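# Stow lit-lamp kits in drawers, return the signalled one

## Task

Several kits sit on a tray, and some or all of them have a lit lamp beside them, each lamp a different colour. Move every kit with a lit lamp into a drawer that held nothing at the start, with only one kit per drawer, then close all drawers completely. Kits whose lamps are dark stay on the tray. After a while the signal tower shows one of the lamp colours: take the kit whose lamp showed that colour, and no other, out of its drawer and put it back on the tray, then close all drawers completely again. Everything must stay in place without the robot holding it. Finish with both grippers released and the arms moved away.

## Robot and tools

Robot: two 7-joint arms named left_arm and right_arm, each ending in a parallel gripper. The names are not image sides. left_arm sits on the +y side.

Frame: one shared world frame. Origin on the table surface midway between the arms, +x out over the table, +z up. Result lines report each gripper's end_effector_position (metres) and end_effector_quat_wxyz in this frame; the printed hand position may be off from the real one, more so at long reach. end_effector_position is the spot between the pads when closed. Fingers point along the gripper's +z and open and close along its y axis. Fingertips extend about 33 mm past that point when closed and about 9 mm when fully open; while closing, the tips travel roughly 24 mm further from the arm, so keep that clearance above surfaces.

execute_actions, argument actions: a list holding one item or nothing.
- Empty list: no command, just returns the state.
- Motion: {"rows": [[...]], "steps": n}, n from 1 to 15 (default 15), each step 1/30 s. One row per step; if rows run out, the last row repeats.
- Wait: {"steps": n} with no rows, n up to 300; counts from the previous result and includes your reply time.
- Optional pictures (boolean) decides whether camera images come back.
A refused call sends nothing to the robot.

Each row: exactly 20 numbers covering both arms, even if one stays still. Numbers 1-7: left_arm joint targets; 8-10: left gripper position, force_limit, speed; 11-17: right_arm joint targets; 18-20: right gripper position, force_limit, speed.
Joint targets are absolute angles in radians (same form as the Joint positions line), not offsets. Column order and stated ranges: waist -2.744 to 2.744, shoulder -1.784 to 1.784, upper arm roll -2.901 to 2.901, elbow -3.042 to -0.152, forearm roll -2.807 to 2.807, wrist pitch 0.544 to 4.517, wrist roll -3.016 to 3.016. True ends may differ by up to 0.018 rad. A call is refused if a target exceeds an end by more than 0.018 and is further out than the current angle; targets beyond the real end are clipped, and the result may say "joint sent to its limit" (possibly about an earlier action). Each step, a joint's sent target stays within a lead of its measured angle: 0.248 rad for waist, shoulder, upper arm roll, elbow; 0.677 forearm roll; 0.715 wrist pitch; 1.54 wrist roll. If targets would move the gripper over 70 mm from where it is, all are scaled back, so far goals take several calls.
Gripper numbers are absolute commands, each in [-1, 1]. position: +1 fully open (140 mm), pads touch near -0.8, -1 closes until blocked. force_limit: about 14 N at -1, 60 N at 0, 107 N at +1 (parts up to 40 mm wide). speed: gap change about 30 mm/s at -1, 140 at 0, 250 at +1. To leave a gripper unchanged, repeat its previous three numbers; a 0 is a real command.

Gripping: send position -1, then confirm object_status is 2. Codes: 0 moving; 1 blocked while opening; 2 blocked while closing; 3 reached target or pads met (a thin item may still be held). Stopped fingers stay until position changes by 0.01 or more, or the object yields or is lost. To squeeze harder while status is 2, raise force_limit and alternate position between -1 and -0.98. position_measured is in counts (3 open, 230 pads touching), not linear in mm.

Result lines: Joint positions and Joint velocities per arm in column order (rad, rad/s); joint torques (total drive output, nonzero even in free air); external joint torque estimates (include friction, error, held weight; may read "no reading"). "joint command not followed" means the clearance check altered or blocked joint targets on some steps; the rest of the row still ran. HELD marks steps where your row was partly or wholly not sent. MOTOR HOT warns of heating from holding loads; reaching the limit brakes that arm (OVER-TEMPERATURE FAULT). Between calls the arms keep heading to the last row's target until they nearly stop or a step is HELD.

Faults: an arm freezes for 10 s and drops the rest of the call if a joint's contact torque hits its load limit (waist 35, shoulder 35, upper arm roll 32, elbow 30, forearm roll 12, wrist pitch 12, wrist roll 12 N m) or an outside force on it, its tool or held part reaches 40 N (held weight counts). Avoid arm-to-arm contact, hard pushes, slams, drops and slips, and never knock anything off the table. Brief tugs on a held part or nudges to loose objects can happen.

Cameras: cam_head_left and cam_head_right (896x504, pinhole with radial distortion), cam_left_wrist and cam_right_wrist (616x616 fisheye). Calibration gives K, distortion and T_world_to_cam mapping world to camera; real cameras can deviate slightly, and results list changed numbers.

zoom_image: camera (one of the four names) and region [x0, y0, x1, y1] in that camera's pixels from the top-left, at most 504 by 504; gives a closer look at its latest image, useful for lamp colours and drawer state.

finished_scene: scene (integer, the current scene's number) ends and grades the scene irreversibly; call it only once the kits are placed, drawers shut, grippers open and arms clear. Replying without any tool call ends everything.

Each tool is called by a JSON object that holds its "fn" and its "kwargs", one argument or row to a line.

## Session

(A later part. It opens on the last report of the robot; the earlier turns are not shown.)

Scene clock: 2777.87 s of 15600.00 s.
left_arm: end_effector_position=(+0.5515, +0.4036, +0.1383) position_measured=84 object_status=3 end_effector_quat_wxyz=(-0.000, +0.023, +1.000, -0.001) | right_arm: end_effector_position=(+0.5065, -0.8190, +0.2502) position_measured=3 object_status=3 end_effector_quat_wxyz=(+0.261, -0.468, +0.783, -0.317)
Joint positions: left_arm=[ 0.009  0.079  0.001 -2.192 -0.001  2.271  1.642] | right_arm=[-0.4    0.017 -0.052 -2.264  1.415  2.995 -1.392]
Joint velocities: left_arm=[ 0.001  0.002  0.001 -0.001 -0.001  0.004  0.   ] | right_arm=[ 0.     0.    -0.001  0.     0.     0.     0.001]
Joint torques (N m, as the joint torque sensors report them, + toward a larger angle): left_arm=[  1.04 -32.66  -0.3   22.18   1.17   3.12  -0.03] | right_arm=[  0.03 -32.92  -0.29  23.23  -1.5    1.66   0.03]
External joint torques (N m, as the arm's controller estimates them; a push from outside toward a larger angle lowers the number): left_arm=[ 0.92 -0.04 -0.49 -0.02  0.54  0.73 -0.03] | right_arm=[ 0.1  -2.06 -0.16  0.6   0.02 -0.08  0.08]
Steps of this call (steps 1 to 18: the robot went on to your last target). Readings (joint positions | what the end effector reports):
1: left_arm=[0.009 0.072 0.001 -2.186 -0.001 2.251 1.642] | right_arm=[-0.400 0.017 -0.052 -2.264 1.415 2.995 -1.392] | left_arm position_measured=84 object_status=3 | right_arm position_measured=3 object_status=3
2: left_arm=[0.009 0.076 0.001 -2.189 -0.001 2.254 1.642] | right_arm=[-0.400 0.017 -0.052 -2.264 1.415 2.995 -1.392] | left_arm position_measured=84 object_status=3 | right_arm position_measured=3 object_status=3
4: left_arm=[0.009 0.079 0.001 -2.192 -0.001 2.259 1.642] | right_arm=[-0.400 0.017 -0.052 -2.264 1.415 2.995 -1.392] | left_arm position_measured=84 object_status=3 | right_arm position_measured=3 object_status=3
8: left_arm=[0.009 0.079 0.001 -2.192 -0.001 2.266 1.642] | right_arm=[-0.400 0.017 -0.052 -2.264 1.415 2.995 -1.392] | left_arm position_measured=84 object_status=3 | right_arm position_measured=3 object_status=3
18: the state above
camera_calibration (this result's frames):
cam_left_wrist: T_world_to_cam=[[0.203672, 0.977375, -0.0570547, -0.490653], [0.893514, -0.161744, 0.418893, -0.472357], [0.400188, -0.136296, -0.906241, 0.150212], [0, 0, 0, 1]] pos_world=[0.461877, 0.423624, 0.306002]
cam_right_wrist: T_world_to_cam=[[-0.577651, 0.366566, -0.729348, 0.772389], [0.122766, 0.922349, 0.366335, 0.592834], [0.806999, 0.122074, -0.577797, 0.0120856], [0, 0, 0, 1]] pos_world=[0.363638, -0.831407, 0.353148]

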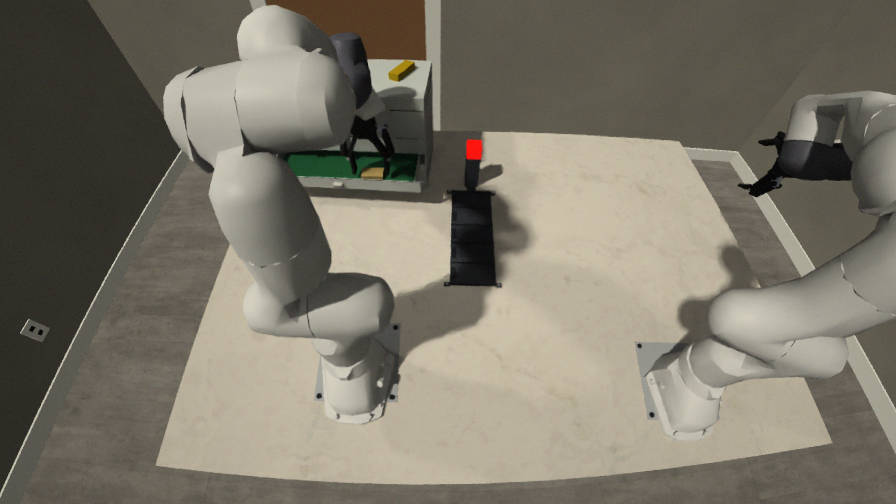

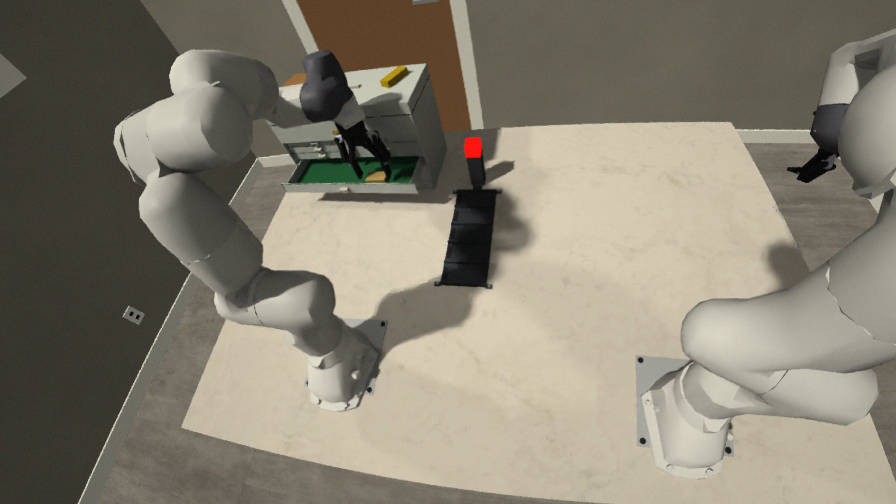

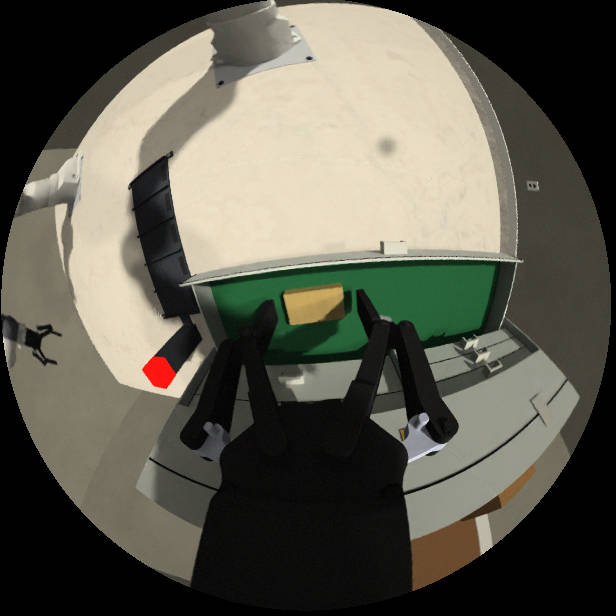

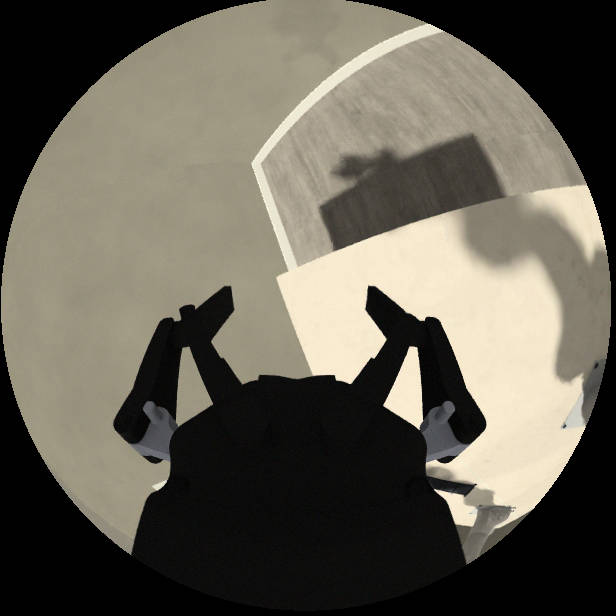

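{"fn": "execute_actions", "kwargs": {
  "actions": [
    {"rows":[[0.009,0.081,0,-2.194,0,2.278,1.64,-1,0,0,-0.4,0.017,-0.05,-2.264,1.415,2.995,-1.392,1,0,0]],"steps":15}
  ],
  "pictures": false
}}

{"fn": "execute_actions", "kwargs": {
  "actions": [
    {"rows":[[0.009,0.079,0,-2.192,0,2.24,1.64,-1,0,0,-0.4,0.017,-0.05,-2.264,1.415,2.995,-1.392,1,0,0],[0.009,0.07,0,-2.185,0,2.22,1.64,-1,0,0,-0.4,0.017,-0.05,-2.264,1.415,2.995,-1.392,1,0,0],[0.009,0.06,0,-2.177,0,2.2,1.64,-1,0,0,-0.4,0.017,-0.05,-2.264,1.415,2.995,-1.392,1,0,0],[0.009,0.05,0,-2.168,0,2.18,1.64,-1,0,0,-0.4,0.017,-0.05,-2.264,1.415,2.995,-1.392,1,0,0],[0.009,0.04,0,-2.158,0,2.16,1.64,-1,0,0,-0.4,0.017,-0.05,-2.264,1.415,2.995,-1.392,1,0,0],[0.009,0.03,0,-2.148,0,2.14,1.64,-1,0,0,-0.4,0.017,-0.05,-2.264,1.415,2.995,-1.392,1,0,0],[0.009,0.02,0,-2.137,0,2.12,1.64,-1,0,0,-0.4,0.017,-0.05,-2.264,1.415,2.995,-1.392,1,0,0],[0.009,0.01,0,-2.126,0,2.1,1.64,-1,0,0,-0.4,0.017,-0.05,-2.264,1.415,2.995,-1.392,1,0,0],[0.009,0.0015,0,-2.1156,0,2.08,1.64,-1,0,0,-0.4,0.017,-0.05,-2.264,1.415,2.995,-1.392,1,0,0],[0.009,-0.03,0,-2.12,0,2.05,1.64,-1,0,0,-0.4,0.017,-0.05,-2.264,1.415,2.995,-1.392,1,0,0],[0.009,-0.07,0,-2.13,0,2.02,1.64,-1,0,0,-0.4,0.017,-0.05,-2.264,1.415,2.995,-1.392,1,0,0],[0.009,-0.11,0,-2.14,0,1.99,1.64,-1,0,0,-0.4,0.017,-0.05,-2.264,1.415,2.995,-1.392,1,0,0],[0.009,-0.15,0,-2.15,0,1.96,1.64,-1,0,0,-0.4,0.017,-0.05,-2.264,1.415,2.995,-1.392,1,0,0],[0.009,-0.18,0,-2.16,0,1.96,1.64,-1,0,0,-0.4,0.017,-0.05,-2.264,1.415,2.995,-1.392,1,0,0],[0.009,-0.208,0,-2.168,0,1.96,1.64,-1,0,0,-0.4,0.017,-0.05,-2.264,1.415,2.995,-1.392,1,0,0]],"steps":15}
  ],
  "pictures": false
}}

{"fn": "execute_actions", "kwargs": {
  "actions": [
    {"rows":[[0.009,-0.208,0,-2.168,0,1.96,1.64,-1,0,0,-0.4,0.017,-0.05,-2.264,1.415,2.995,-1.392,1,0,0],[0.009,-0.208,0,-2.168,0,1.96,1.64,-1,0,0,-0.4,0.017,-0.05,-2.264,1.415,2.995,-1.392,1,0,0],[0.009,-0.208,0,-2.168,0,1.96,1.64,-1,0,0,-0.4,0.017,-0.05,-2.264,1.415,2.995,-1.392,1,0,0],[-0.588,-0.208,0,-2.168,0,1.96,1.03,-1,0,0,-0.4,0.017,-0.05,-2.264,1.415,2.995,-1.392,1,0,0]],"steps":15}
  ],
  "pictures": false
}}

{"fn": "execute_actions", "kwargs": {
  "actions": [
    {"steps":15}
  ],
  "pictures": false
}}

{"fn": "execute_actions", "kwargs": {
  "actions": [
    {"rows":[[-0.588,-0.17,0,-2.16,0,2.04,1.03,-1,0,0,-0.4,0.017,-0.05,-2.264,1.415,2.995,-1.392,1,0,0],[-0.588,-0.13,0,-2.15,0,2.08,1.03,-1,0,0,-0.4,0.017,-0.05,-2.264,1.415,2.995,-1.392,1,0,0],[-0.588,-0.09,0,-2.14,0,2.11,1.03,-1,0,0,-0.4,0.017,-0.05,-2.264,1.415,2.995,-1.392,1,0,0],[-0.588,-0.05,0,-2.13,0,2.14,1.03,-1,0,0,-0.4,0.017,-0.05,-2.264,1.415,2.995,-1.392,1,0,0],[-0.588,-0.02,0,-2.12,0,2.17,1.03,-1,0,0,-0.4,0.017,-0.05,-2.264,1.415,2.995,-1.392,1,0,0],[-0.588,0.006,0,-2.11,0,2.2,1.03,-1,0,0,-0.4,0.017,-0.05,-2.264,1.415,2.995,-1.392,1,0,0],[-0.588,0.024,0,-2.128,0,2.23,1.03,-1,0,0,-0.4,0.017,-0.05,-2.264,1.415,2.995,-1.392,1,0,0],[-0.588,0.042,0,-2.145,0,2.26,1.03,-1,0,0,-0.4,0.017,-0.05,-2.264,1.415,2.995,-1.392,1,0,0],[-0.588,0.06,0,-2.16,0,2.29,1.03,-1,0,0,-0.4,0.017,-0.05,-2.264,1.415,2.995,-1.392,1,0,0],[-0.588,0.078,0,-2.174,0,2.32,1.03,-1,0,0,-0.4,0.017,-0.05,-2.264,1.415,2.995,-1.392,1,0,0],[-0.588,0.096,0,-2.186,0,2.35,1.03,-1,0,0,-0.4,0.017,-0.05,-2.264,1.415,2.995,-1.392,1,0,0],[-0.588,0.114,0,-2.197,0,2.362,1.03,-1,0,0,-0.4,0.017,-0.05,-2.264,1.415,2.995,-1.392,1,0,0],[-0.588,0.13,0,-2.205,0,2.362,1.03,-1,0,0,-0.4,0.017,-0.05,-2.264,1.415,2.995,-1.392,1,0,0],[-0.588,0.1455,0,-2.2125,0,2.362,1.03,-1,0,0,-0.4,0.017,-0.05,-2.264,1.415,2.995,-1.392,1,0,0]],"steps":15}
  ],
  "pictures": false
}}

{"fn": "execute_actions", "kwargs": {
  "actions": [
    {"steps":25}
  ]
}}

Scene clock: 2819.57 s of 15600.00 s.
left_arm: end_effector_position=(+0.5568, +0.4020, +0.1439) position_measured=189 object_status=0 end_effector_quat_wxyz=(+0.008, +0.024, +1.000, -0.000) | right_arm: end_effector_position=(+0.5065, -0.8190, +0.2502) position_measured=3 object_status=3 end_effector_quat_wxyz=(+0.261, -0.468, +0.783, -0.317)
Joint positions: left_arm=[ 0.008  0.074 -0.001 -2.188 -0.001  2.277  1.642] | right_arm=[-0.4    0.017 -0.052 -2.264  1.415  2.995 -1.392]
Joint velocities: left_arm=[-0.012 -0.018 -0.011  0.015 -0.001  0.012 -0.   ] | right_arm=[ 0.001  0.001 -0.001  0.001 -0.     0.001  0.   ]
Joint torques (N m, as the joint torque sensors report them, + toward a larger angle): left_arm=[  0.39 -26.94   1.21  17.68   1.27   2.44   0.01] | right_arm=[  0.24 -33.06  -0.33  22.93  -1.56   1.63   0.07]
External joint torques (N m, as the arm's controller estimates them; a push from outside toward a larger angle lowers the number): left_arm=[ 0.5   5.33  1.26 -4.5   0.63  0.05  0.01] | right_arm=[ 0.22 -2.16 -0.29  0.22 -0.02 -0.09  0.12]
Steps of this call (steps 1 to 15: the robot went on to your last target; steps 16 to 90: nothing new was sent; then 38.20 s passed at rest; steps 91 to 105: all 15 steps of this action). Readings (joint positions | what the end effector reports):
91: left_arm=[0.009 0.079 0.001 -2.192 -0.001 2.272 1.642] | right_arm=[-0.400 0.017 -0.052 -2.264 1.415 2.995 -1.392] | left_arm position_measured=84 object_status=0 | right_arm position_measured=3 object_status=3
92: left_arm=[0.009 0.079 0.001 -2.192 -0.001 2.272 1.642] | right_arm=[-0.400 0.017 -0.052 -2.264 1.415 2.995 -1.392] | left_arm position_measured=91 object_status=0 | right_arm position_measured=3 object_status=3
94: left_arm=[0.009 0.079 0.001 -2.192 -0.001 2.273 1.642] | right_arm=[-0.400 0.017 -0.052 -2.264 1.415 2.995 -1.392] | left_arm position_measured=106 object_status=0 | right_arm position_measured=3 object_status=3
98: left_arm=[0.009 0.079 0.001 -2.192 -0.001 2.274 1.642] | right_arm=[-0.400 0.017 -0.052 -2.264 1.415 2.995 -1.392] | left_arm position_measured=136 object_status=0 | right_arm position_measured=3 object_status=3
105: the state above

Scene clock: 2820.07 s of 15600.00 s.
left_arm: end_effector_position=(+0.5264, +0.4012, +0.2515) position_measured=233 object_status=3 end_effector_quat_wxyz=(+0.013, +0.025, +1.000, +0.000) | right_arm: end_effector_position=(+0.5065, -0.8190, +0.2502) position_measured=3 object_status=3 end_effector_quat_wxyz=(+0.261, -0.468, +0.783, -0.317)
Joint positions: left_arm=[ 0.008 -0.139 -0.001 -2.152 -0.001  2.039  1.642] | right_arm=[-0.4    0.017 -0.052 -2.264  1.415  2.995 -1.392]
Joint velocities: left_arm=[ 0.    -0.983  0.    -0.141  0.001 -0.458 -0.001] | right_arm=[-0.001  0.     0.     0.     0.001  0.     0.   ]
Joint torques (N m, as the joint torque sensors report them, + toward a larger angle): left_arm=[ -0.33 -19.39   0.55  21.16   1.27   2.    -0.02] | right_arm=[  0.03 -32.35  -0.13  23.03  -1.55   1.69   0.04]
External joint torques (N m, as the arm's controller estimates them; a push from outside toward a larger angle lowers the number): left_arm=[-0.34 -0.84  0.65 -1.24  0.55 -0.66 -0.02] | right_arm=[ 0.1  -1.48 -0.01  0.38 -0.02 -0.05  0.09]
Steps of this call (steps 1 to 15: all 15 steps of this action). Readings (joint positions | what the end effector reports):
1: left_arm=[0.008 0.074 -0.001 -2.188 -0.001 2.272 1.642] | right_arm=[-0.400 0.017 -0.052 -2.264 1.415 2.995 -1.392] | left_arm position_measured=197 object_status=0 | right_arm position_measured=3 object_status=3
2: left_arm=[0.008 0.074 -0.001 -2.187 -0.001 2.264 1.642] | right_arm=[-0.400 0.017 -0.052 -2.264 1.415 2.995 -1.392] | left_arm position_measured=204 object_status=0 | right_arm position_measured=3 object_status=3
4: left_arm=[0.008 0.069 -0.001 -2.183 -0.001 2.241 1.642] | right_arm=[-0.400 0.017 -0.052 -2.264 1.415 2.995 -1.392] | left_arm position_measured=220 object_status=0 | right_arm position_measured=3 object_status=3
8: left_arm=[0.008 0.037 -0.001 -2.152 -0.001 2.179 1.642] | right_arm=[-0.400 0.017 -0.052 -2.264 1.415 2.995 -1.392] | left_arm position_measured=233 object_status=0 | right_arm position_measured=3 object_status=3
15: the state above

Scene clock: 2820.57 s of 15600.00 s.
left_arm: end_effector_position=(+0.4582, +0.1731, +0.2756) position_measured=233 object_status=3 end_effector_quat_wxyz=(+0.011, +0.106, +0.994, -0.005) | right_arm: end_effector_position=(+0.5065, -0.8190, +0.2502) position_measured=3 object_status=3 end_effector_quat_wxyz=(+0.261, -0.468, +0.783, -0.317)
Joint positions: left_arm=[-0.47  -0.208  0.004 -2.163 -0.     1.98   1.332] | right_arm=[-0.4    0.017 -0.052 -2.264  1.415  2.995 -1.392]
Joint velocities: left_arm=[-1.205  0.001 -0.099 -0.02  -0.    -0.065 -0.808] | right_arm=[-0.002  0.    -0.    -0.    -0.     0.    -0.   ]
Joint torques (N m, as the joint torque sensors report them, + toward a larger angle): left_arm=[  2.14 -25.08   3.08  22.6    1.04   1.68  -0.38] | right_arm=[  0.44 -33.06   0.16  22.93  -1.6    1.64   0.09]
External joint torques (N m, as the arm's controller estimates them; a push from outside toward a larger angle lowers the number): left_arm=[-2.52  0.41 -0.48 -1.21  0.3  -0.61 -0.4 ] | right_arm=[ 0.51 -2.14  0.29  0.29 -0.07 -0.09  0.14]
Steps of this call (steps 1 to 15: all 15 steps of this action). Readings (joint positions | what the end effector reports):
1: left_arm=[0.008 -0.167 -0.001 -2.154 -0.001 2.026 1.642] | right_arm=[-0.400 0.017 -0.052 -2.264 1.415 2.995 -1.392] | left_arm position_measured=233 object_status=3 | right_arm position_measured=3 object_status=3
2: left_arm=[0.008 -0.187 -0.001 -2.154 -0.001 2.016 1.642] | right_arm=[-0.400 0.017 -0.052 -2.264 1.415 2.995 -1.392] | left_arm position_measured=233 object_status=3 | right_arm position_measured=3 object_status=3
4: left_arm=[-0.019 -0.206 0.012 -2.155 -0.001 2.003 1.610] | right_arm=[-0.400 0.017 -0.052 -2.264 1.415 2.995 -1.392] | left_arm position_measured=233 object_status=3 | right_arm position_measured=3 object_status=3
8: left_arm=[-0.173 -0.208 0.013 -2.158 -0.001 1.993 1.496] | right_arm=[-0.400 0.017 -0.052 -2.264 1.415 2.995 -1.392] | left_arm position_measured=233 object_status=3 | right_arm position_measured=3 object_status=3
15: the state above

Scene clock: 2821.07 s of 15600.00 s.
left_arm: end_effector_position=(+0.4230, +0.1228, +0.2726) position_measured=233 object_status=3 end_effector_quat_wxyz=(+0.003, +0.049, +0.999, -0.002) | right_arm: end_effector_position=(+0.5065, -0.8190, +0.2502) position_measured=3 object_status=3 end_effector_quat_wxyz=(+0.261, -0.468, +0.783, -0.317)
Joint positions: left_arm=[-0.587 -0.208 -0.003 -2.166 -0.     1.965  1.094] | right_arm=[-0.4    0.017 -0.052 -2.264  1.415  2.995 -1.392]
Joint velocities: left_arm=[ 0.002  0.     0.    -0.    -0.001 -0.004 -0.19 ] | right_arm=[ 0.001 -0.    -0.    -0.     0.001  0.     0.   ]
Joint torques (N m, as the joint torque sensors report them, + toward a larger angle): left_arm=[ -0.63 -23.9    1.83  22.81   1.13   1.81  -0.28] | right_arm=[  0.18 -32.74  -0.25  23.28  -1.53   1.62   0.03]
External joint torques (N m, as the arm's controller estimates them; a push from outside toward a larger angle lowers the number): left_arm=[-0.67  0.78  1.94 -1.41  0.39 -0.64 -0.28] | right_arm=[ 0.19 -1.77 -0.18  0.58  0.   -0.11  0.07]
Steps of this call (steps 1 to 15: the robot went on to your last target). Readings (joint positions | what the end effector reports):
1: left_arm=[-0.509 -0.208 0.002 -2.164 -0.000 1.977 1.301] | right_arm=[-0.400 0.017 -0.052 -2.264 1.415 2.995 -1.392] | left_arm position_measured=233 object_status=3 | right_arm position_measured=3 object_status=3
2: left_arm=[-0.540 -0.208 -0.003 -2.165 -0.000 1.975 1.274] | right_arm=[-0.400 0.017 -0.052 -2.264 1.415 2.995 -1.392] | left_arm position_measured=233 object_status=3 | right_arm position_measured=3 object_status=3
4: left_arm=[-0.575 -0.208 -0.010 -2.165 -0.000 1.972 1.227] | right_arm=[-0.400 0.017 -0.052 -2.264 1.415 2.995 -1.392] | left_arm position_measured=233 object_status=3 | right_arm position_measured=3 object_status=3
8: left_arm=[-0.587 -0.208 -0.007 -2.166 -0.000 1.968 1.160] | right_arm=[-0.400 0.017 -0.052 -2.264 1.415 2.995 -1.392] | left_arm position_measured=233 object_status=3 | right_arm position_measured=3 object_status=3
15: the state above

Scene clock: 2821.57 s of 15600.00 s.
left_arm: end_effector_position=(+0.4590, +0.0995, +0.1118) position_measured=233 object_status=3 end_effector_quat_wxyz=(-0.014, +0.026, +1.000, +0.008) | right_arm: end_effector_position=(+0.5065, -0.8190, +0.2502) position_measured=3 object_status=3 end_effector_quat_wxyz=(+0.261, -0.468, +0.783, -0.317)
Joint positions: left_arm=[-0.587  0.125 -0.002 -2.201 -0.     2.294  1.048] | right_arm=[-0.4    0.017 -0.052 -2.264  1.415  2.995 -1.392]
Joint velocities: left_arm=[ 0.     0.404  0.001 -0.24   0.     0.354 -0.038] | right_arm=[-0.001  0.     0.     0.001  0.     0.     0.   ]
Joint torques (N m, as the joint torque sensors report them, + toward a larger angle): left_arm=[ -0.9  -42.8    2.45  25.05   0.93   3.87  -0.23] | right_arm=[  0.28 -32.89   0.13  23.23  -1.55   1.66   0.02]
External joint torques (N m, as the arm's controller estimates them; a push from outside toward a larger angle lowers the number): left_arm=[-0.9   0.74  2.33 -2.26  0.31  0.75 -0.24] | right_arm=[ 0.29 -1.97  0.2   0.52 -0.01 -0.07  0.06]
Steps of this call (steps 1 to 15: all 15 steps of this action). Readings (joint positions | what the end effector reports):
1: left_arm=[-0.587 -0.203 -0.003 -2.164 -0.000 1.976 1.088] | right_arm=[-0.400 0.017 -0.052 -2.264 1.415 2.995 -1.392] | left_arm position_measured=233 object_status=3 | right_arm position_measured=3 object_status=3
2: left_arm=[-0.587 -0.188 -0.003 -2.157 -0.000 1.994 1.083] | right_arm=[-0.400 0.017 -0.052 -2.264 1.415 2.995 -1.392] | left_arm position_measured=233 object_status=3 | right_arm position_measured=3 object_status=3
4: left_arm=[-0.587 -0.133 -0.002 -2.139 -0.000 2.037 1.074] | right_arm=[-0.400 0.017 -0.052 -2.264 1.415 2.995 -1.392] | left_arm position_measured=233 object_status=3 | right_arm position_measured=3 object_status=3
8: left_arm=[-0.587 -0.010 -0.002 -2.129 -0.000 2.137 1.061] | right_arm=[-0.400 0.017 -0.052 -2.264 1.415 2.995 -1.392] | left_arm position_measured=233 object_status=3 | right_arm position_measured=3 object_status=3
15: the state above

Scene clock: 2822.40 s of 15600.00 s.
left_arm: end_effector_position=(+0.4660, +0.0950, +0.0997) position_measured=233 object_status=3 end_effector_quat_wxyz=(-0.002, +0.021, +1.000, +0.001) | right_arm: end_effector_position=(+0.5065, -0.8190, +0.2502) position_measured=3 object_status=3 end_effector_quat_wxyz=(+0.261, -0.468, +0.783, -0.317)
Joint positions: left_arm=[-0.587  0.147 -0.002 -2.214 -0.     2.357  1.037] | right_arm=[-0.4    0.017 -0.052 -2.264  1.415  2.995 -1.392]
Joint velocities: left_arm=[-0.001 -0.001 -0.001 -0.001 -0.002  0.003 -0.001] | right_arm=[-0.001  0.001 -0.001  0.     0.002  0.     0.001]
Joint torques (N m, as the joint torque sensors report them, + toward a larger angle): left_arm=[ -1.02 -35.69   2.41  22.76   0.89   3.29  -0.1 ] | right_arm=[  0.55 -32.81  -0.24  23.06  -1.46   1.65   0.04]
External joint torques (N m, as the arm's controller estimates them; a push from outside toward a larger angle lowers the number): left_arm=[-0.87 -1.51  2.43  1.34  0.33  0.87 -0.1 ] | right_arm=[ 0.57 -2.02 -0.15  0.44  0.07 -0.08  0.08]
Steps of this call (steps 1 to 25: the robot went on to your last target). Readings (joint positions | what the end effector reports):
1: left_arm=[-0.587 0.136 -0.002 -2.208 -0.000 2.304 1.047] | right_arm=[-0.400 0.017 -0.052 -2.264 1.415 2.995 -1.392] | left_arm position_measured=233 object_status=3 | right_arm position_measured=3 object_status=3
2: left_arm=[-0.587 0.143 -0.002 -2.212 -0.000 2.313 1.046] | right_arm=[-0.400 0.017 -0.052 -2.264 1.415 2.995 -1.392] | left_arm position_measured=233 object_status=3 | right_arm position_measured=3 object_status=3
4: left_arm=[-0.587 0.148 -0.002 -2.215 -0.000 2.326 1.044] | right_arm=[-0.400 0.017 -0.052 -2.264 1.415 2.995 -1.392] | left_arm position_measured=233 object_status=3 | right_arm position_measured=3 object_status=3
8: left_arm=[-0.587 0.148 -0.002 -2.214 -0.000 2.344 1.041] | right_arm=[-0.400 0.017 -0.052 -2.264 1.415 2.995 -1.392] | left_arm position_measured=233 object_status=3 | right_arm position_measured=3 object_status=3
25: the state above
camera_calibration (this result's frames):
cam_left_wrist: T_world_to_cam=[[0.199126, 0.978422, -0.0551212, -0.172007], [0.895504, -0.158829, 0.415747, -0.430594], [0.398022, -0.132148, -0.907808, 0.108188], [0, 0, 0, 1]] pos_world=[0.376789, 0.114202, 0.267751]
cam_right_wrist: T_world_to_cam=[[-0.577651, 0.366566, -0.729349, 0.772389], [0.122766, 0.922349, 0.366335, 0.592834], [0.807, 0.122074, -0.577797, 0.0120855], [0, 0, 0, 1]] pos_world=[0.363638, -0.831407, 0.353148]

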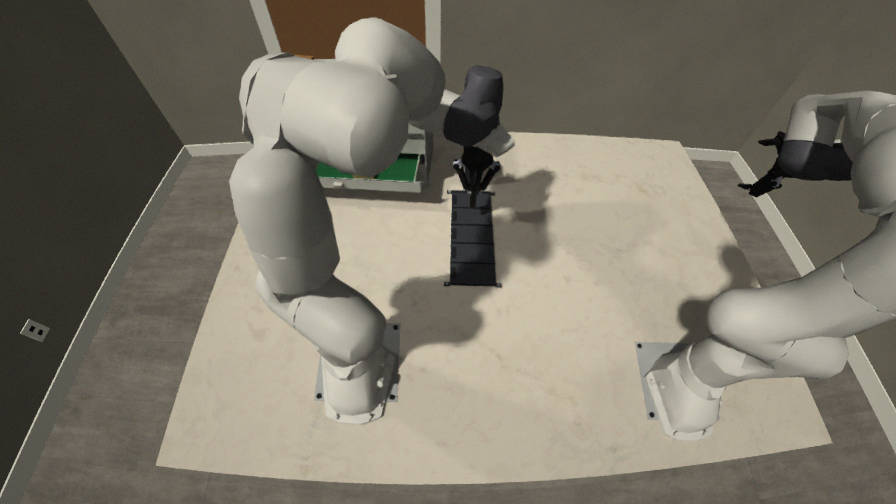

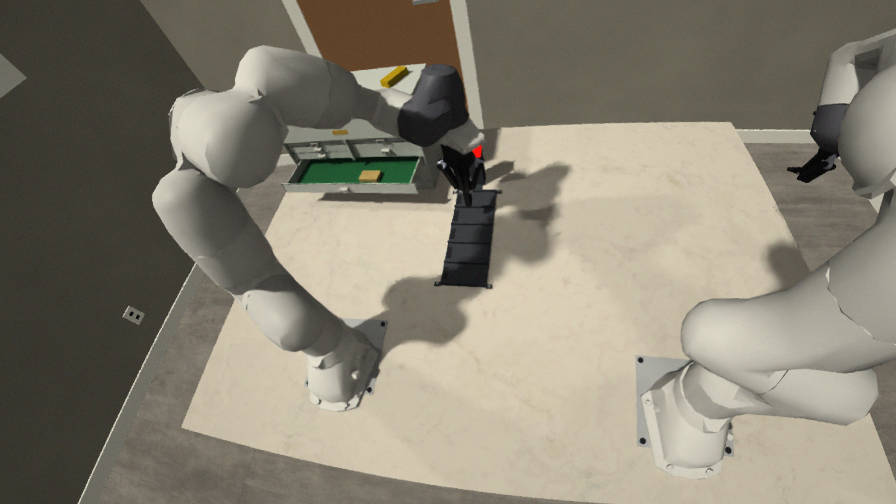

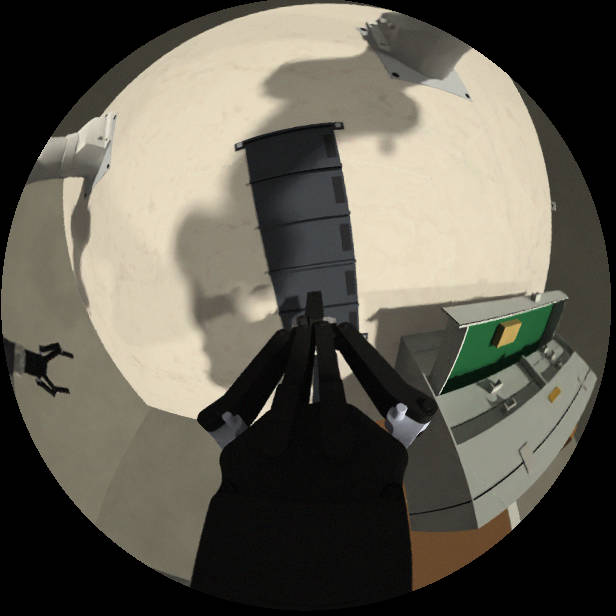

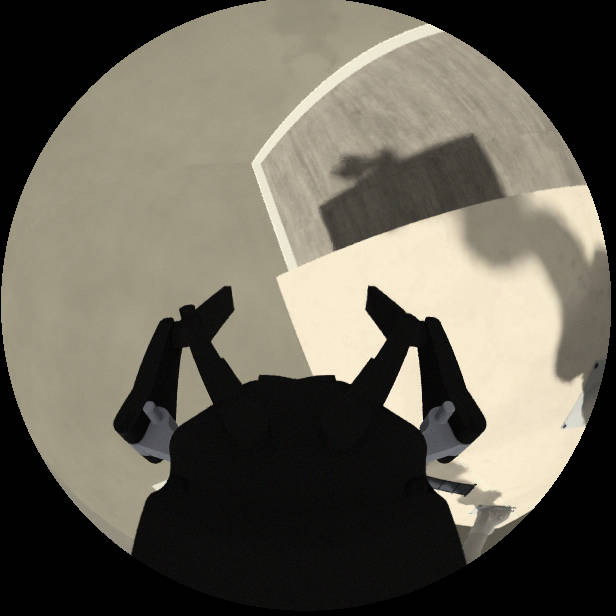

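{"fn": "execute_actions", "kwargs": {
  "actions": [
    {"rows":[[-0.588,0.08,0,-2.17,0,2.2,1.3,0.36,0,0,-0.4,0.017,-0.05,-2.264,1.415,2.995,-1.392,1,0,0],[-0.588,0.0,0,-2.14,0,2.1,1.67,0.36,0,0,-0.4,0.017,-0.05,-2.264,1.415,2.995,-1.392,1,0,0],[-0.588,-0.1,0,-2.15,0,2.0,1.67,0.36,0,0,-0.4,0.017,-0.05,-2.264,1.415,2.995,-1.392,1,0,0],[-0.588,-0.208,0,-2.168,0,1.96,1.67,0.36,0,0,-0.4,0.017,-0.05,-2.264,1.415,2.995,-1.392,1,0,0],[-0.588,-0.208,0,-2.168,0,1.96,1.67,0.36,0,0,-0.4,0.017,-0.05,-2.264,1.415,2.995,-1.392,1,0,0],[-0.588,-0.208,0,-2.168,0,1.96,1.67,0.36,0,0,-0.4,0.017,-0.05,-2.264,1.415,2.995,-1.392,1,0,0],[-0.588,-0.208,0,-2.168,0,1.96,1.67,0.36,0,0,-0.4,0.017,-0.05,-2.264,1.415,2.995,-1.392,1,0,0],[-0.588,-0.208,0,-2.168,0,1.96,1.67,0.36,0,0,-0.4,0.017,-0.05,-2.264,1.415,2.995,-1.392,1,0,0],[-0.588,-0.208,0,-2.168,0,1.96,1.67,0.36,0,0,-0.4,0.017,-0.05,-2.264,1.415,2.995,-1.392,1,0,0],[-0.588,-0.208,0,-2.168,0,1.96,1.67,0.36,0,0,-0.4,0.017,-0.05,-2.264,1.415,2.995,-1.392,1,0,0],[-0.588,-0.208,0,-2.168,0,1.96,1.67,0.36,0,0,-0.4,0.017,-0.05,-2.264,1.415,2.995,-1.392,1,0,0],[0.035,-0.208,0,-2.168,0,1.96,1.67,0.36,0,0,-0.4,0.017,-0.05,-2.264,1.415,2.995,-1.392,1,0,0]],"steps":15}
  ],
  "pictures": false
}}

{"fn": "execute_actions", "kwargs": {
  "actions": [
    {"steps":20}
  ],
  "pictures": false
}}

{"fn": "execute_actions", "kwargs": {
  "actions": [
    {"rows":[[0.035,-0.17,0,-2.16,0,2.04,1.67,0.36,0,0,-0.4,0.017,-0.05,-2.264,1.415,2.995,-1.392,1,0,0],[0.035,-0.13,0,-2.15,0,2.08,1.67,0.36,0,0,-0.4,0.017,-0.05,-2.264,1.415,2.995,-1.392,1,0,0],[0.035,-0.09,0,-2.14,0,2.11,1.67,0.36,0,0,-0.4,0.017,-0.05,-2.264,1.415,2.995,-1.392,1,0,0],[0.035,-0.05,0,-2.13,0,2.122,1.67,0.36,0,0,-0.4,0.017,-0.05,-2.264,1.415,2.995,-1.392,1,0,0],[0.035,-0.02,0,-2.12,0,2.122,1.67,0.36,0,0,-0.4,0.017,-0.05,-2.264,1.415,2.995,-1.392,1,0,0],[0.035,0.0015,0,-2.1156,0,2.122,1.67,0.36,0,0,-0.4,0.017,-0.05,-2.264,1.415,2.995,-1.392,1,0,0]],"steps":15}
  ],
  "pictures": false
}}

{"fn": "execute_actions", "kwargs": {
  "actions": [
    {"steps":15}
  ]
}}

Scene clock: 2848.00 s of 15600.00 s.
left_arm: end_effector_position=(+0.4724, +0.1641, +0.2846) position_measured=128 object_status=0 end_effector_quat_wxyz=(+0.039, +0.170, +0.985, -0.010) | right_arm: end_effector_position=(+0.5065, -0.8190, +0.2502) position_measured=3 object_status=3 end_effector_quat_wxyz=(+0.261, -0.468, +0.783, -0.317)
Joint positions: left_arm=[-0.454 -0.211 -0.016 -2.158 -0.001  2.027  1.458] | right_arm=[-0.4    0.017 -0.052 -2.264  1.415  2.995 -1.392]
Joint velocities: left_arm=[ 1.084  0.008  0.11  -0.03  -0.    -0.155  0.314] | right_arm=[-0.    -0.001 -0.     0.001 -0.001  0.001 -0.001]
Joint torques (N m, as the joint torque sensors report them, + toward a larger angle): left_arm=[ -1.75 -24.19  -1.34  21.67   1.12   2.07   0.5 ] | right_arm=[  0.04 -32.53   0.27  23.19  -1.57   1.59   0.06]
External joint torques (N m, as the arm's controller estimates them; a push from outside toward a larger angle lowers the number): left_arm=[ 1.04  1.1   0.74 -2.33  0.32 -0.41  0.51] | right_arm=[ 0.03 -1.45  0.32  0.41 -0.03 -0.15  0.1 ]
Steps of this call (steps 1 to 15: the robot went on to your last target; steps 16 to 90: nothing new was sent; then 22.10 s passed at rest; steps 91 to 105: all 15 steps of this action). Readings (joint positions | what the end effector reports):
91: left_arm=[-0.587 0.140 -0.002 -2.209 -0.000 2.331 1.061] | right_arm=[-0.400 0.017 -0.052 -2.264 1.415 2.995 -1.392] | left_arm position_measured=233 object_status=0 | right_arm position_measured=3 object_status=3
92: left_arm=[-0.587 0.119 -0.002 -2.200 -0.000 2.296 1.110] | right_arm=[-0.400 0.017 -0.052 -2.264 1.415 2.995 -1.392] | left_arm position_measured=231 object_status=0 | right_arm position_measured=3 object_status=3
94: left_arm=[-0.587 0.045 -0.002 -2.190 -0.000 2.235 1.174] | right_arm=[-0.400 0.017 -0.052 -2.264 1.415 2.995 -1.392] | left_arm position_measured=211 object_status=0 | right_arm position_measured=3 object_status=3
98: left_arm=[-0.587 -0.128 -0.002 -2.173 -0.000 2.117 1.310] | right_arm=[-0.400 0.017 -0.052 -2.264 1.415 2.995 -1.392] | left_arm position_measured=181 object_status=0 | right_arm position_measured=3 object_status=3
105: the state above

Scene clock: 2848.67 s of 15600.00 s.
left_arm: end_effector_position=(+0.5022, +0.4156, +0.2732) position_measured=84 object_status=3 end_effector_quat_wxyz=(+0.005, +0.002, +1.000, -0.000) | right_arm: end_effector_position=(+0.5065, -0.8190, +0.2502) position_measured=3 object_status=3 end_effector_quat_wxyz=(+0.261, -0.468, +0.783, -0.317)
Joint positions: left_arm=[ 0.034 -0.209  0.003 -2.167 -0.001  1.967  1.627] | right_arm=[-0.4    0.017 -0.052 -2.264  1.415  2.995 -1.392]
Joint velocities: left_arm=[-0.    -0.    -0.018 -0.    -0.001 -0.018  0.121] | right_arm=[-0.002  0.    -0.     0.001  0.001 -0.001 -0.001]
Joint torques (N m, as the joint torque sensors report them, + toward a larger angle): left_arm=[ -0.01 -23.6   -0.98  23.09   1.16   1.94   0.4 ] | right_arm=[  0.05 -32.62   0.21  22.94  -1.55   1.64   0.09]
External joint torques (N m, as the arm's controller estimates them; a push from outside toward a larger angle lowers the number): left_arm=[-0.43  1.11 -1.16 -1.14  0.38 -0.5   0.4 ] | right_arm=[ 0.2  -1.62  0.42  0.21 -0.02 -0.11  0.13]
Steps of this call (steps 1 to 20: the robot went on to your last target). Readings (joint positions | what the end effector reports):
1: left_arm=[-0.414 -0.211 -0.014 -2.159 -0.001 2.021 1.468] | right_arm=[-0.400 0.017 -0.052 -2.264 1.415 2.995 -1.392] | left_arm position_measured=120 object_status=0 | right_arm position_measured=3 object_status=3
2: left_arm=[-0.374 -0.211 -0.013 -2.160 -0.001 2.017 1.478] | right_arm=[-0.400 0.017 -0.052 -2.264 1.415 2.995 -1.392] | left_arm position_measured=113 object_status=0 | right_arm position_measured=3 object_status=3
4: left_arm=[-0.293 -0.210 -0.010 -2.161 -0.001 2.008 1.497] | right_arm=[-0.400 0.017 -0.052 -2.264 1.415 2.995 -1.392] | left_arm position_measured=97 object_status=0 | right_arm position_measured=3 object_status=3
8: left_arm=[-0.125 -0.209 -0.005 -2.163 -0.001 1.995 1.532] | right_arm=[-0.400 0.017 -0.052 -2.264 1.415 2.995 -1.392] | left_arm position_measured=84 object_status=0 | right_arm position_measured=3 object_status=3
20: the state above

Scene clock: 2849.17 s of 15600.00 s.
left_arm: end_effector_position=(+0.5466, +0.4174, +0.1981) position_measured=84 object_status=3 end_effector_quat_wxyz=(-0.007, +0.017, +1.000, -0.001) | right_arm: end_effector_position=(+0.5065, -0.8190, +0.2502) position_measured=3 object_status=3 end_effector_quat_wxyz=(+0.261, -0.468, +0.783, -0.317)
Joint positions: left_arm=[ 0.034  0.003  0.003 -2.119 -0.001  2.108  1.656] | right_arm=[-0.4    0.017 -0.052 -2.264  1.415  2.995 -1.392]
Joint velocities: left_arm=[ 0.    -0.006 -0.     0.03  -0.002  0.066  0.022] | right_arm=[ 0.001 -0.001 -0.001 -0.001 -0.001 -0.001  0.001]
Joint torques (N m, as the joint torque sensors report them, + toward a larger angle): left_arm=[  0.36 -32.66  -0.68  23.29   1.17   3.22   0.55] | right_arm=[  0.46 -32.51  -0.32  23.19  -1.54   1.62   0.03]
External joint torques (N m, as the arm's controller estimates them; a push from outside toward a larger angle lowers the number): left_arm=[ 0.41 -1.75 -0.64  0.3   0.48  0.94  0.55] | right_arm=[ 0.47 -1.59 -0.24  0.52 -0.01 -0.11  0.08]
Steps of this call (steps 1 to 15: all 15 steps of this action). Readings (joint positions | what the end effector reports):
1: left_arm=[0.034 -0.203 0.003 -2.164 -0.001 1.978 1.631] | right_arm=[-0.400 0.017 -0.052 -2.264 1.415 2.995 -1.392] | left_arm position_measured=84 object_status=3 | right_arm position_measured=3 object_status=3
2: left_arm=[0.034 -0.188 0.003 -2.157 -0.001 1.995 1.634] | right_arm=[-0.400 0.017 -0.052 -2.264 1.415 2.995 -1.392] | left_arm position_measured=84 object_status=3 | right_arm position_measured=3 object_status=3
4: left_arm=[0.034 -0.133 0.003 -2.139 -0.001 2.035 1.640] | right_arm=[-0.400 0.017 -0.052 -2.264 1.415 2.995 -1.392] | left_arm position_measured=84 object_status=3 | right_arm position_measured=3 object_status=3
8: left_arm=[0.034 -0.020 0.003 -2.124 -0.001 2.080 1.648] | right_arm=[-0.400 0.017 -0.052 -2.264 1.415 2.995 -1.392] | left_arm position_measured=84 object_status=3 | right_arm position_measured=3 object_status=3
15: the state above

Scene clock: 2849.67 s of 15600.00 s.
left_arm: end_effector_position=(+0.5504, +0.4176, +0.1998) position_measured=84 object_status=3 end_effector_quat_wxyz=(-0.001, +0.020, +1.000, -0.000) | right_arm: end_effector_position=(+0.5065, -0.8190, +0.2502) position_measured=3 object_status=3 end_effector_quat_wxyz=(+0.261, -0.468, +0.783, -0.317)
Joint positions: left_arm=[ 0.034  0.003  0.002 -2.117 -0.001  2.117  1.662] | right_arm=[-0.4    0.017 -0.052 -2.264  1.415  2.995 -1.392]
Joint velocities: left_arm=[-0.001  0.001  0.     0.001  0.     0.003  0.004] | right_arm=[ 0.    -0.     0.     0.002 -0.001  0.    -0.001]
Joint torques (N m, as the joint torque sensors report them, + toward a larger angle): left_arm=[ -0.1  -31.73  -1.51  24.78   1.11   3.13   0.44] | right_arm=[  0.13 -32.83  -0.09  23.23  -1.53   1.64   0.05]
External joint torques (N m, as the arm's controller estimates them; a push from outside toward a larger angle lowers the number): left_arm=[-0.03 -0.31 -1.45  1.25  0.41  0.72  0.44] | right_arm=[ 0.11 -1.76 -0.04  0.45  0.02 -0.1   0.1 ]
Steps of this call (steps 1 to 15: the robot went on to your last target). Readings (joint positions | what the end effector reports):
1: left_arm=[0.034 0.003 0.003 -2.118 -0.001 2.110 1.657] | right_arm=[-0.400 0.017 -0.052 -2.264 1.415 2.995 -1.392] | left_arm position_measured=84 object_status=3 | right_arm position_measured=3 object_status=3
2: left_arm=[0.034 0.003 0.003 -2.117 -0.001 2.111 1.658] | right_arm=[-0.400 0.017 -0.052 -2.264 1.415 2.995 -1.392] | left_arm position_measured=84 object_status=3 | right_arm position_measured=3 object_status=3
4: left_arm=[0.034 0.003 0.002 -2.117 -0.001 2.113 1.659] | right_arm=[-0.400 0.017 -0.052 -2.264 1.415 2.995 -1.392] | left_arm position_measured=84 object_status=3 | right_arm position_measured=3 object_status=3
8: left_arm=[0.034 0.003 0.002 -2.117 -0.001 2.116 1.660] | right_arm=[-0.400 0.017 -0.052 -2.264 1.415 2.995 -1.392] | left_arm position_measured=84 object_status=3 | right_arm position_measured=3 object_status=3
15: the state above
All arms were judged still, so your last target was given up. Only a new action makes them travel on or press farther. Fingers that are still opening or closing keep moving.
camera_calibration (this result's frames):
cam_left_wrist: T_world_to_cam=[[0.19853, 0.978422, -0.0572306, -0.498208], [0.895228, -0.157262, 0.416935, -0.497281], [0.398938, -0.134009, -0.907133, 0.208265], [0, 0, 0, 1]] pos_world=[0.461004, 0.437164, 0.367746]
cam_right_wrist: T_world_to_cam=[[-0.577651, 0.366566, -0.729349, 0.772389], [0.122766, 0.922349, 0.366334, 0.592835], [0.806999, 0.122074, -0.577797, 0.0120856], [0, 0, 0, 1]] pos_world=[0.363638, -0.831407, 0.353148]

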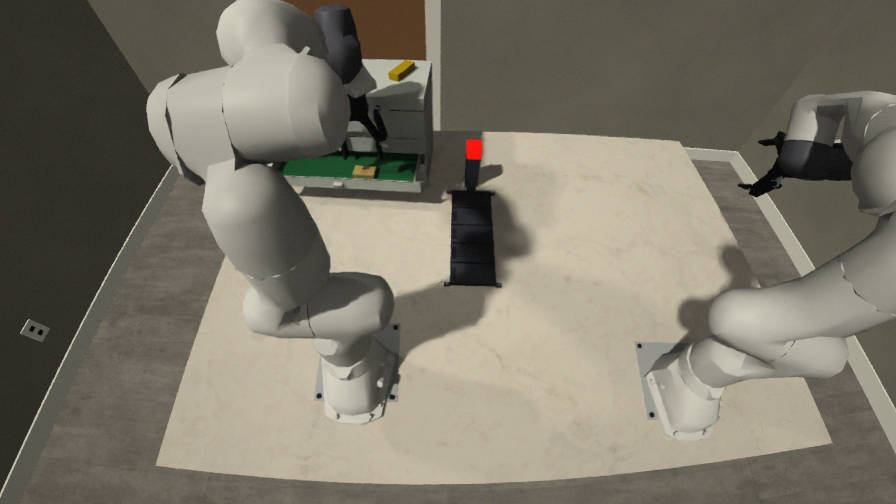

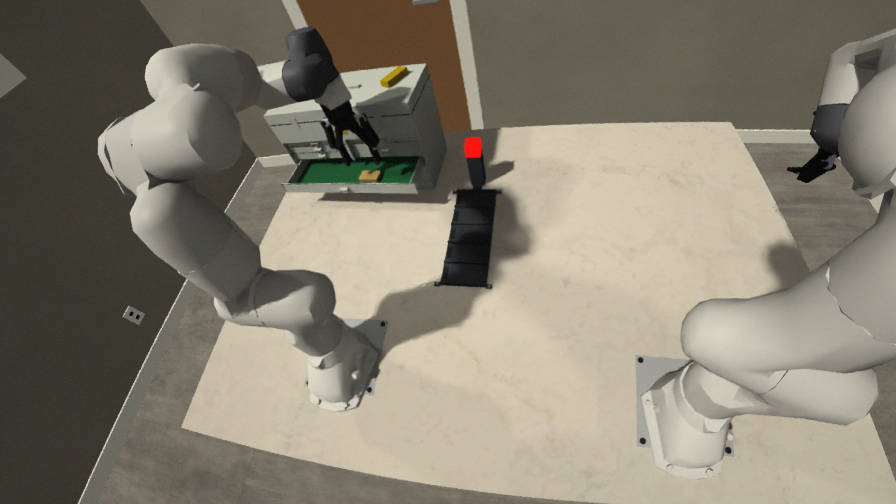

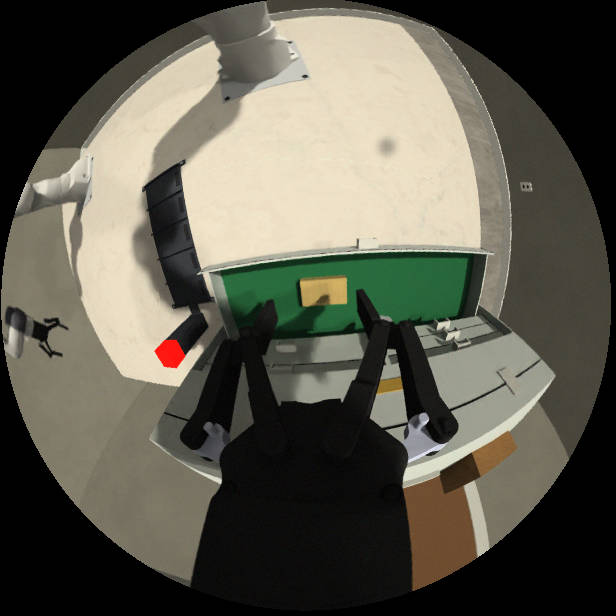

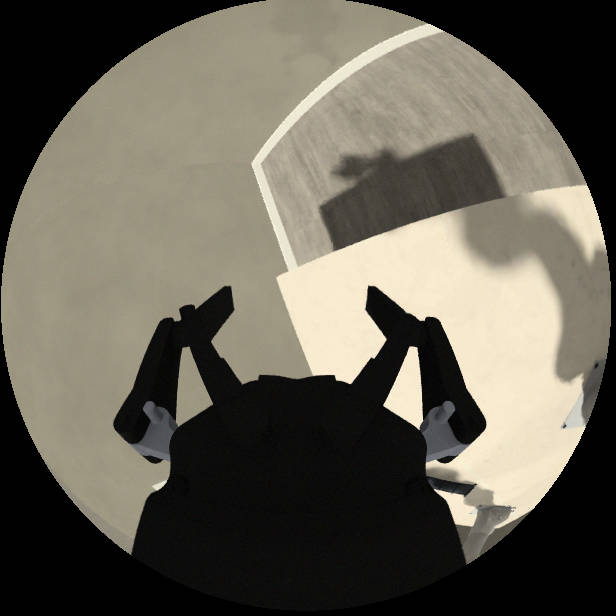

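{"fn": "execute_actions", "kwargs": {
  "actions": [
    {"rows":[[0.058,0.0217,0,-2.0906,0,2.115,1.81,0.36,0,0,-0.4,0.017,-0.05,-2.264,1.415,2.995,-1.392,1,0,0]],"steps":15}
  ],
  "pictures": false
}}

{"fn": "execute_actions", "kwargs": {
  "actions": [
    {"steps":15}
  ]
}}

Scene clock: 2869.83 s of 15600.00 s.
left_arm: end_effector_position=(+0.5586, +0.4285, +0.2022) position_measured=84 object_status=3 end_effector_quat_wxyz=(+0.003, +0.068, +0.998, +0.000) | right_arm: end_effector_position=(+0.5065, -0.8190, +0.2502) position_measured=3 object_status=3 end_effector_quat_wxyz=(+0.261, -0.468, +0.783, -0.317)
Joint positions: left_arm=[ 0.055  0.02  -0.    -2.092 -0.001  2.117  1.776] | right_arm=[-0.4    0.017 -0.052 -2.264  1.415  2.995 -1.392]
Joint velocities: left_arm=[-0.001  0.001  0.     0.    -0.001 -0.     0.091] | right_arm=[ 0.    -0.002 -0.001 -0.002  0.     0.    -0.   ]
Joint torques (N m, as the joint torque sensors report them, + toward a larger angle): left_arm=[  0.92 -29.95   0.31  24.16   1.08   2.16   0.46] | right_arm=[  0.15 -32.87  -0.35  22.97  -1.49   1.67   0.01]
External joint torques (N m, as the arm's controller estimates them; a push from outside toward a larger angle lowers the number): left_arm=[ 1.01  1.97  0.38  0.64  0.37 -0.26  0.46] | right_arm=[ 0.2  -1.77 -0.25  0.2   0.05 -0.07  0.06]
Steps of this call (steps 1 to 90: nothing new was sent; then 16.67 s passed at rest; steps 91 to 105: all 15 steps of this action). Readings (joint positions | what the end effector reports):
91: left_arm=[0.038 0.007 0.000 -2.111 -0.001 2.117 1.677] | right_arm=[-0.400 0.017 -0.052 -2.264 1.415 2.995 -1.392] | left_arm position_measured=84 object_status=3 | right_arm position_measured=3 object_status=3
92: left_arm=[0.042 0.011 -0.000 -2.104 -0.001 2.117 1.690] | right_arm=[-0.400 0.017 -0.052 -2.264 1.415 2.995 -1.392] | left_arm position_measured=84 object_status=3 | right_arm position_measured=3 object_status=3
94: left_arm=[0.050 0.016 -0.000 -2.097 -0.001 2.117 1.712] | right_arm=[-0.400 0.017 -0.052 -2.264 1.415 2.995 -1.392] | left_arm position_measured=84 object_status=3 | right_arm position_measured=3 object_status=3
98: left_arm=[0.055 0.019 -0.000 -2.093 -0.001 2.117 1.744] | right_arm=[-0.400 0.017 -0.052 -2.264 1.415 2.995 -1.392] | left_arm position_measured=84 object_status=3 | right_arm position_measured=3 object_status=3
105: the state above

Scene clock: 2870.33 s of 15600.00 s.
left_arm: end_effector_position=(+0.5587, +0.4286, +0.2023) position_measured=84 object_status=3 end_effector_quat_wxyz=(+0.003, +0.079, +0.997, +0.000) | right_arm: end_effector_position=(+0.5065, -0.8190, +0.2502) position_measured=3 object_status=3 end_effector_quat_wxyz=(+0.261, -0.468, +0.783, -0.317)
Joint positions: left_arm=[ 0.055  0.02  -0.    -2.092 -0.001  2.117  1.798] | right_arm=[-0.4    0.017 -0.052 -2.264  1.415  2.995 -1.392]
Joint velocities: left_arm=[-0.001  0.002 -0.     0.002  0.002  0.     0.02 ] | right_arm=[-0.     0.001 -0.001 -0.     0.001 -0.001  0.   ]
Joint torques (N m, as the joint torque sensors report them, + toward a larger angle): left_arm=[  0.84 -30.28   0.04  23.54   1.18   2.18   0.45] | right_arm=[  0.07 -32.82  -0.07  22.86  -1.59   1.62   0.05]
External joint torques (N m, as the arm's controller estimates them; a push from outside toward a larger angle lowers the number): left_arm=[ 0.95  1.72  0.13 -0.08  0.47 -0.25  0.46] | right_arm=[ 0.07 -1.97 -0.01  0.19 -0.05 -0.11  0.09]
Steps of this call (steps 1 to 15: the robot went on to your last target). Readings (joint positions | what the end effector reports):
1: left_arm=[0.055 0.020 -0.000 -2.092 -0.001 2.117 1.779] | right_arm=[-0.400 0.017 -0.052 -2.264 1.415 2.995 -1.392] | left_arm position_measured=84 object_status=3 | right_arm position_measured=3 object_status=3
2: left_arm=[0.055 0.020 -0.000 -2.092 -0.001 2.117 1.781] | right_arm=[-0.400 0.017 -0.052 -2.264 1.415 2.995 -1.392] | left_arm position_measured=84 object_status=3 | right_arm position_measured=3 object_status=3
4: left_arm=[0.055 0.020 -0.000 -2.092 -0.001 2.117 1.786] | right_arm=[-0.400 0.017 -0.052 -2.264 1.415 2.995 -1.392] | left_arm position_measured=84 object_status=3 | right_arm position_measured=3 object_status=3
8: left_arm=[0.055 0.020 -0.000 -2.092 -0.001 2.117 1.792] | right_arm=[-0.400 0.017 -0.052 -2.264 1.415 2.995 -1.392] | left_arm position_measured=84 object_status=3 | right_arm position_measured=3 object_status=3
15: the state above
camera_calibration (this result's frames):
cam_left_wrist: T_world_to_cam=[[0.311787, 0.948591, -0.0544467, -0.561497], [0.867247, -0.260704, 0.424164, -0.445495], [0.388164, -0.179468, -0.903947, 0.233483], [0, 0, 0, 1]] pos_world=[0.470792, 0.458391, 0.369447]
cam_right_wrist: T_world_to_cam=[[-0.577652, 0.366564, -0.729349, 0.772388], [0.122763, 0.922349, 0.366334, 0.592834], [0.806999, 0.122076, -0.577797, 0.0120864], [0, 0, 0, 1]] pos_world=[0.363639, -0.831406, 0.353148]

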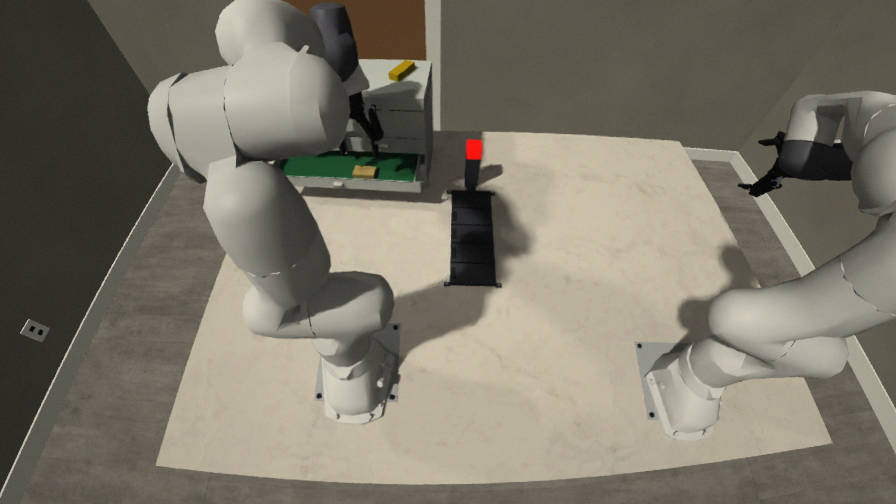

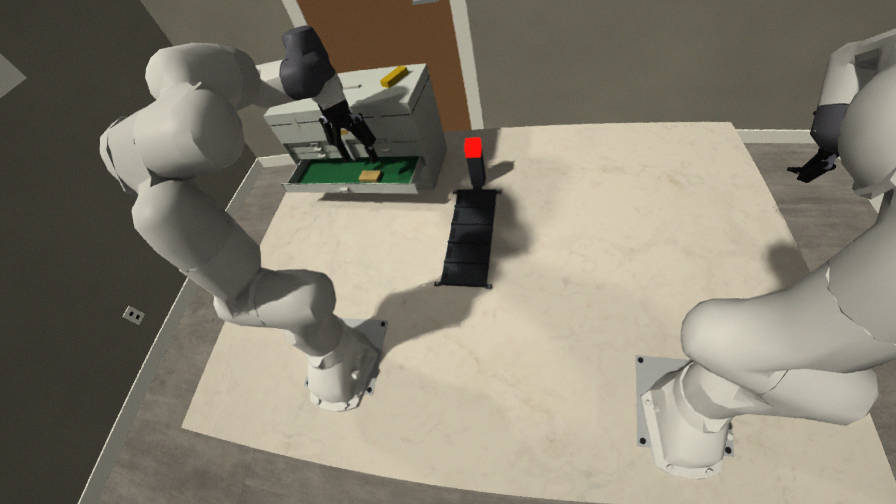

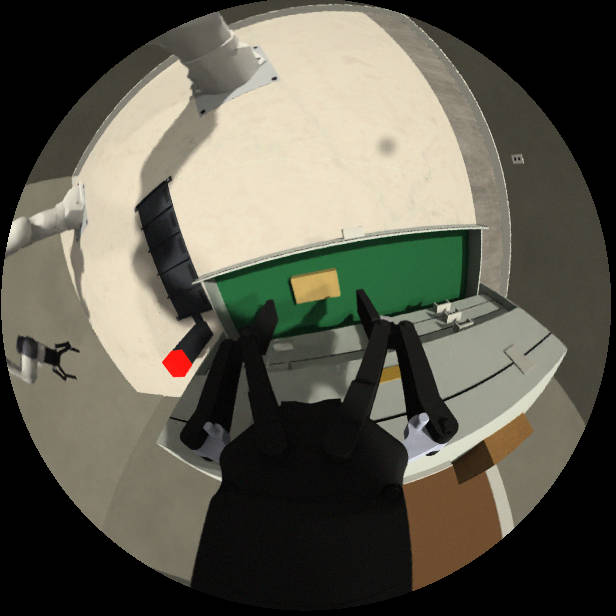

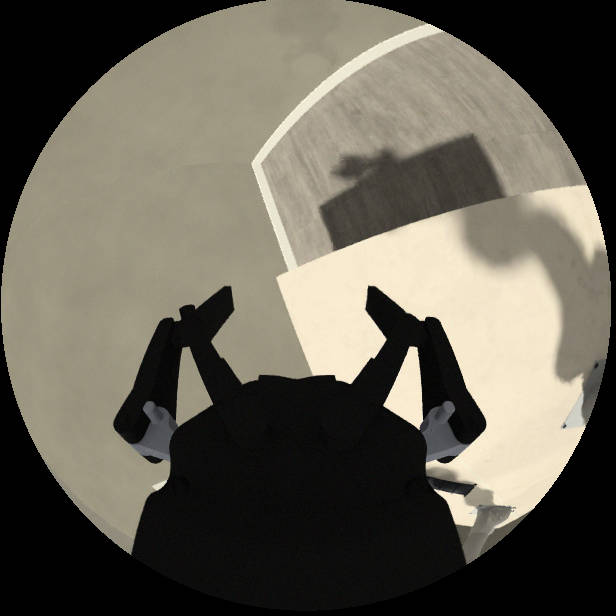

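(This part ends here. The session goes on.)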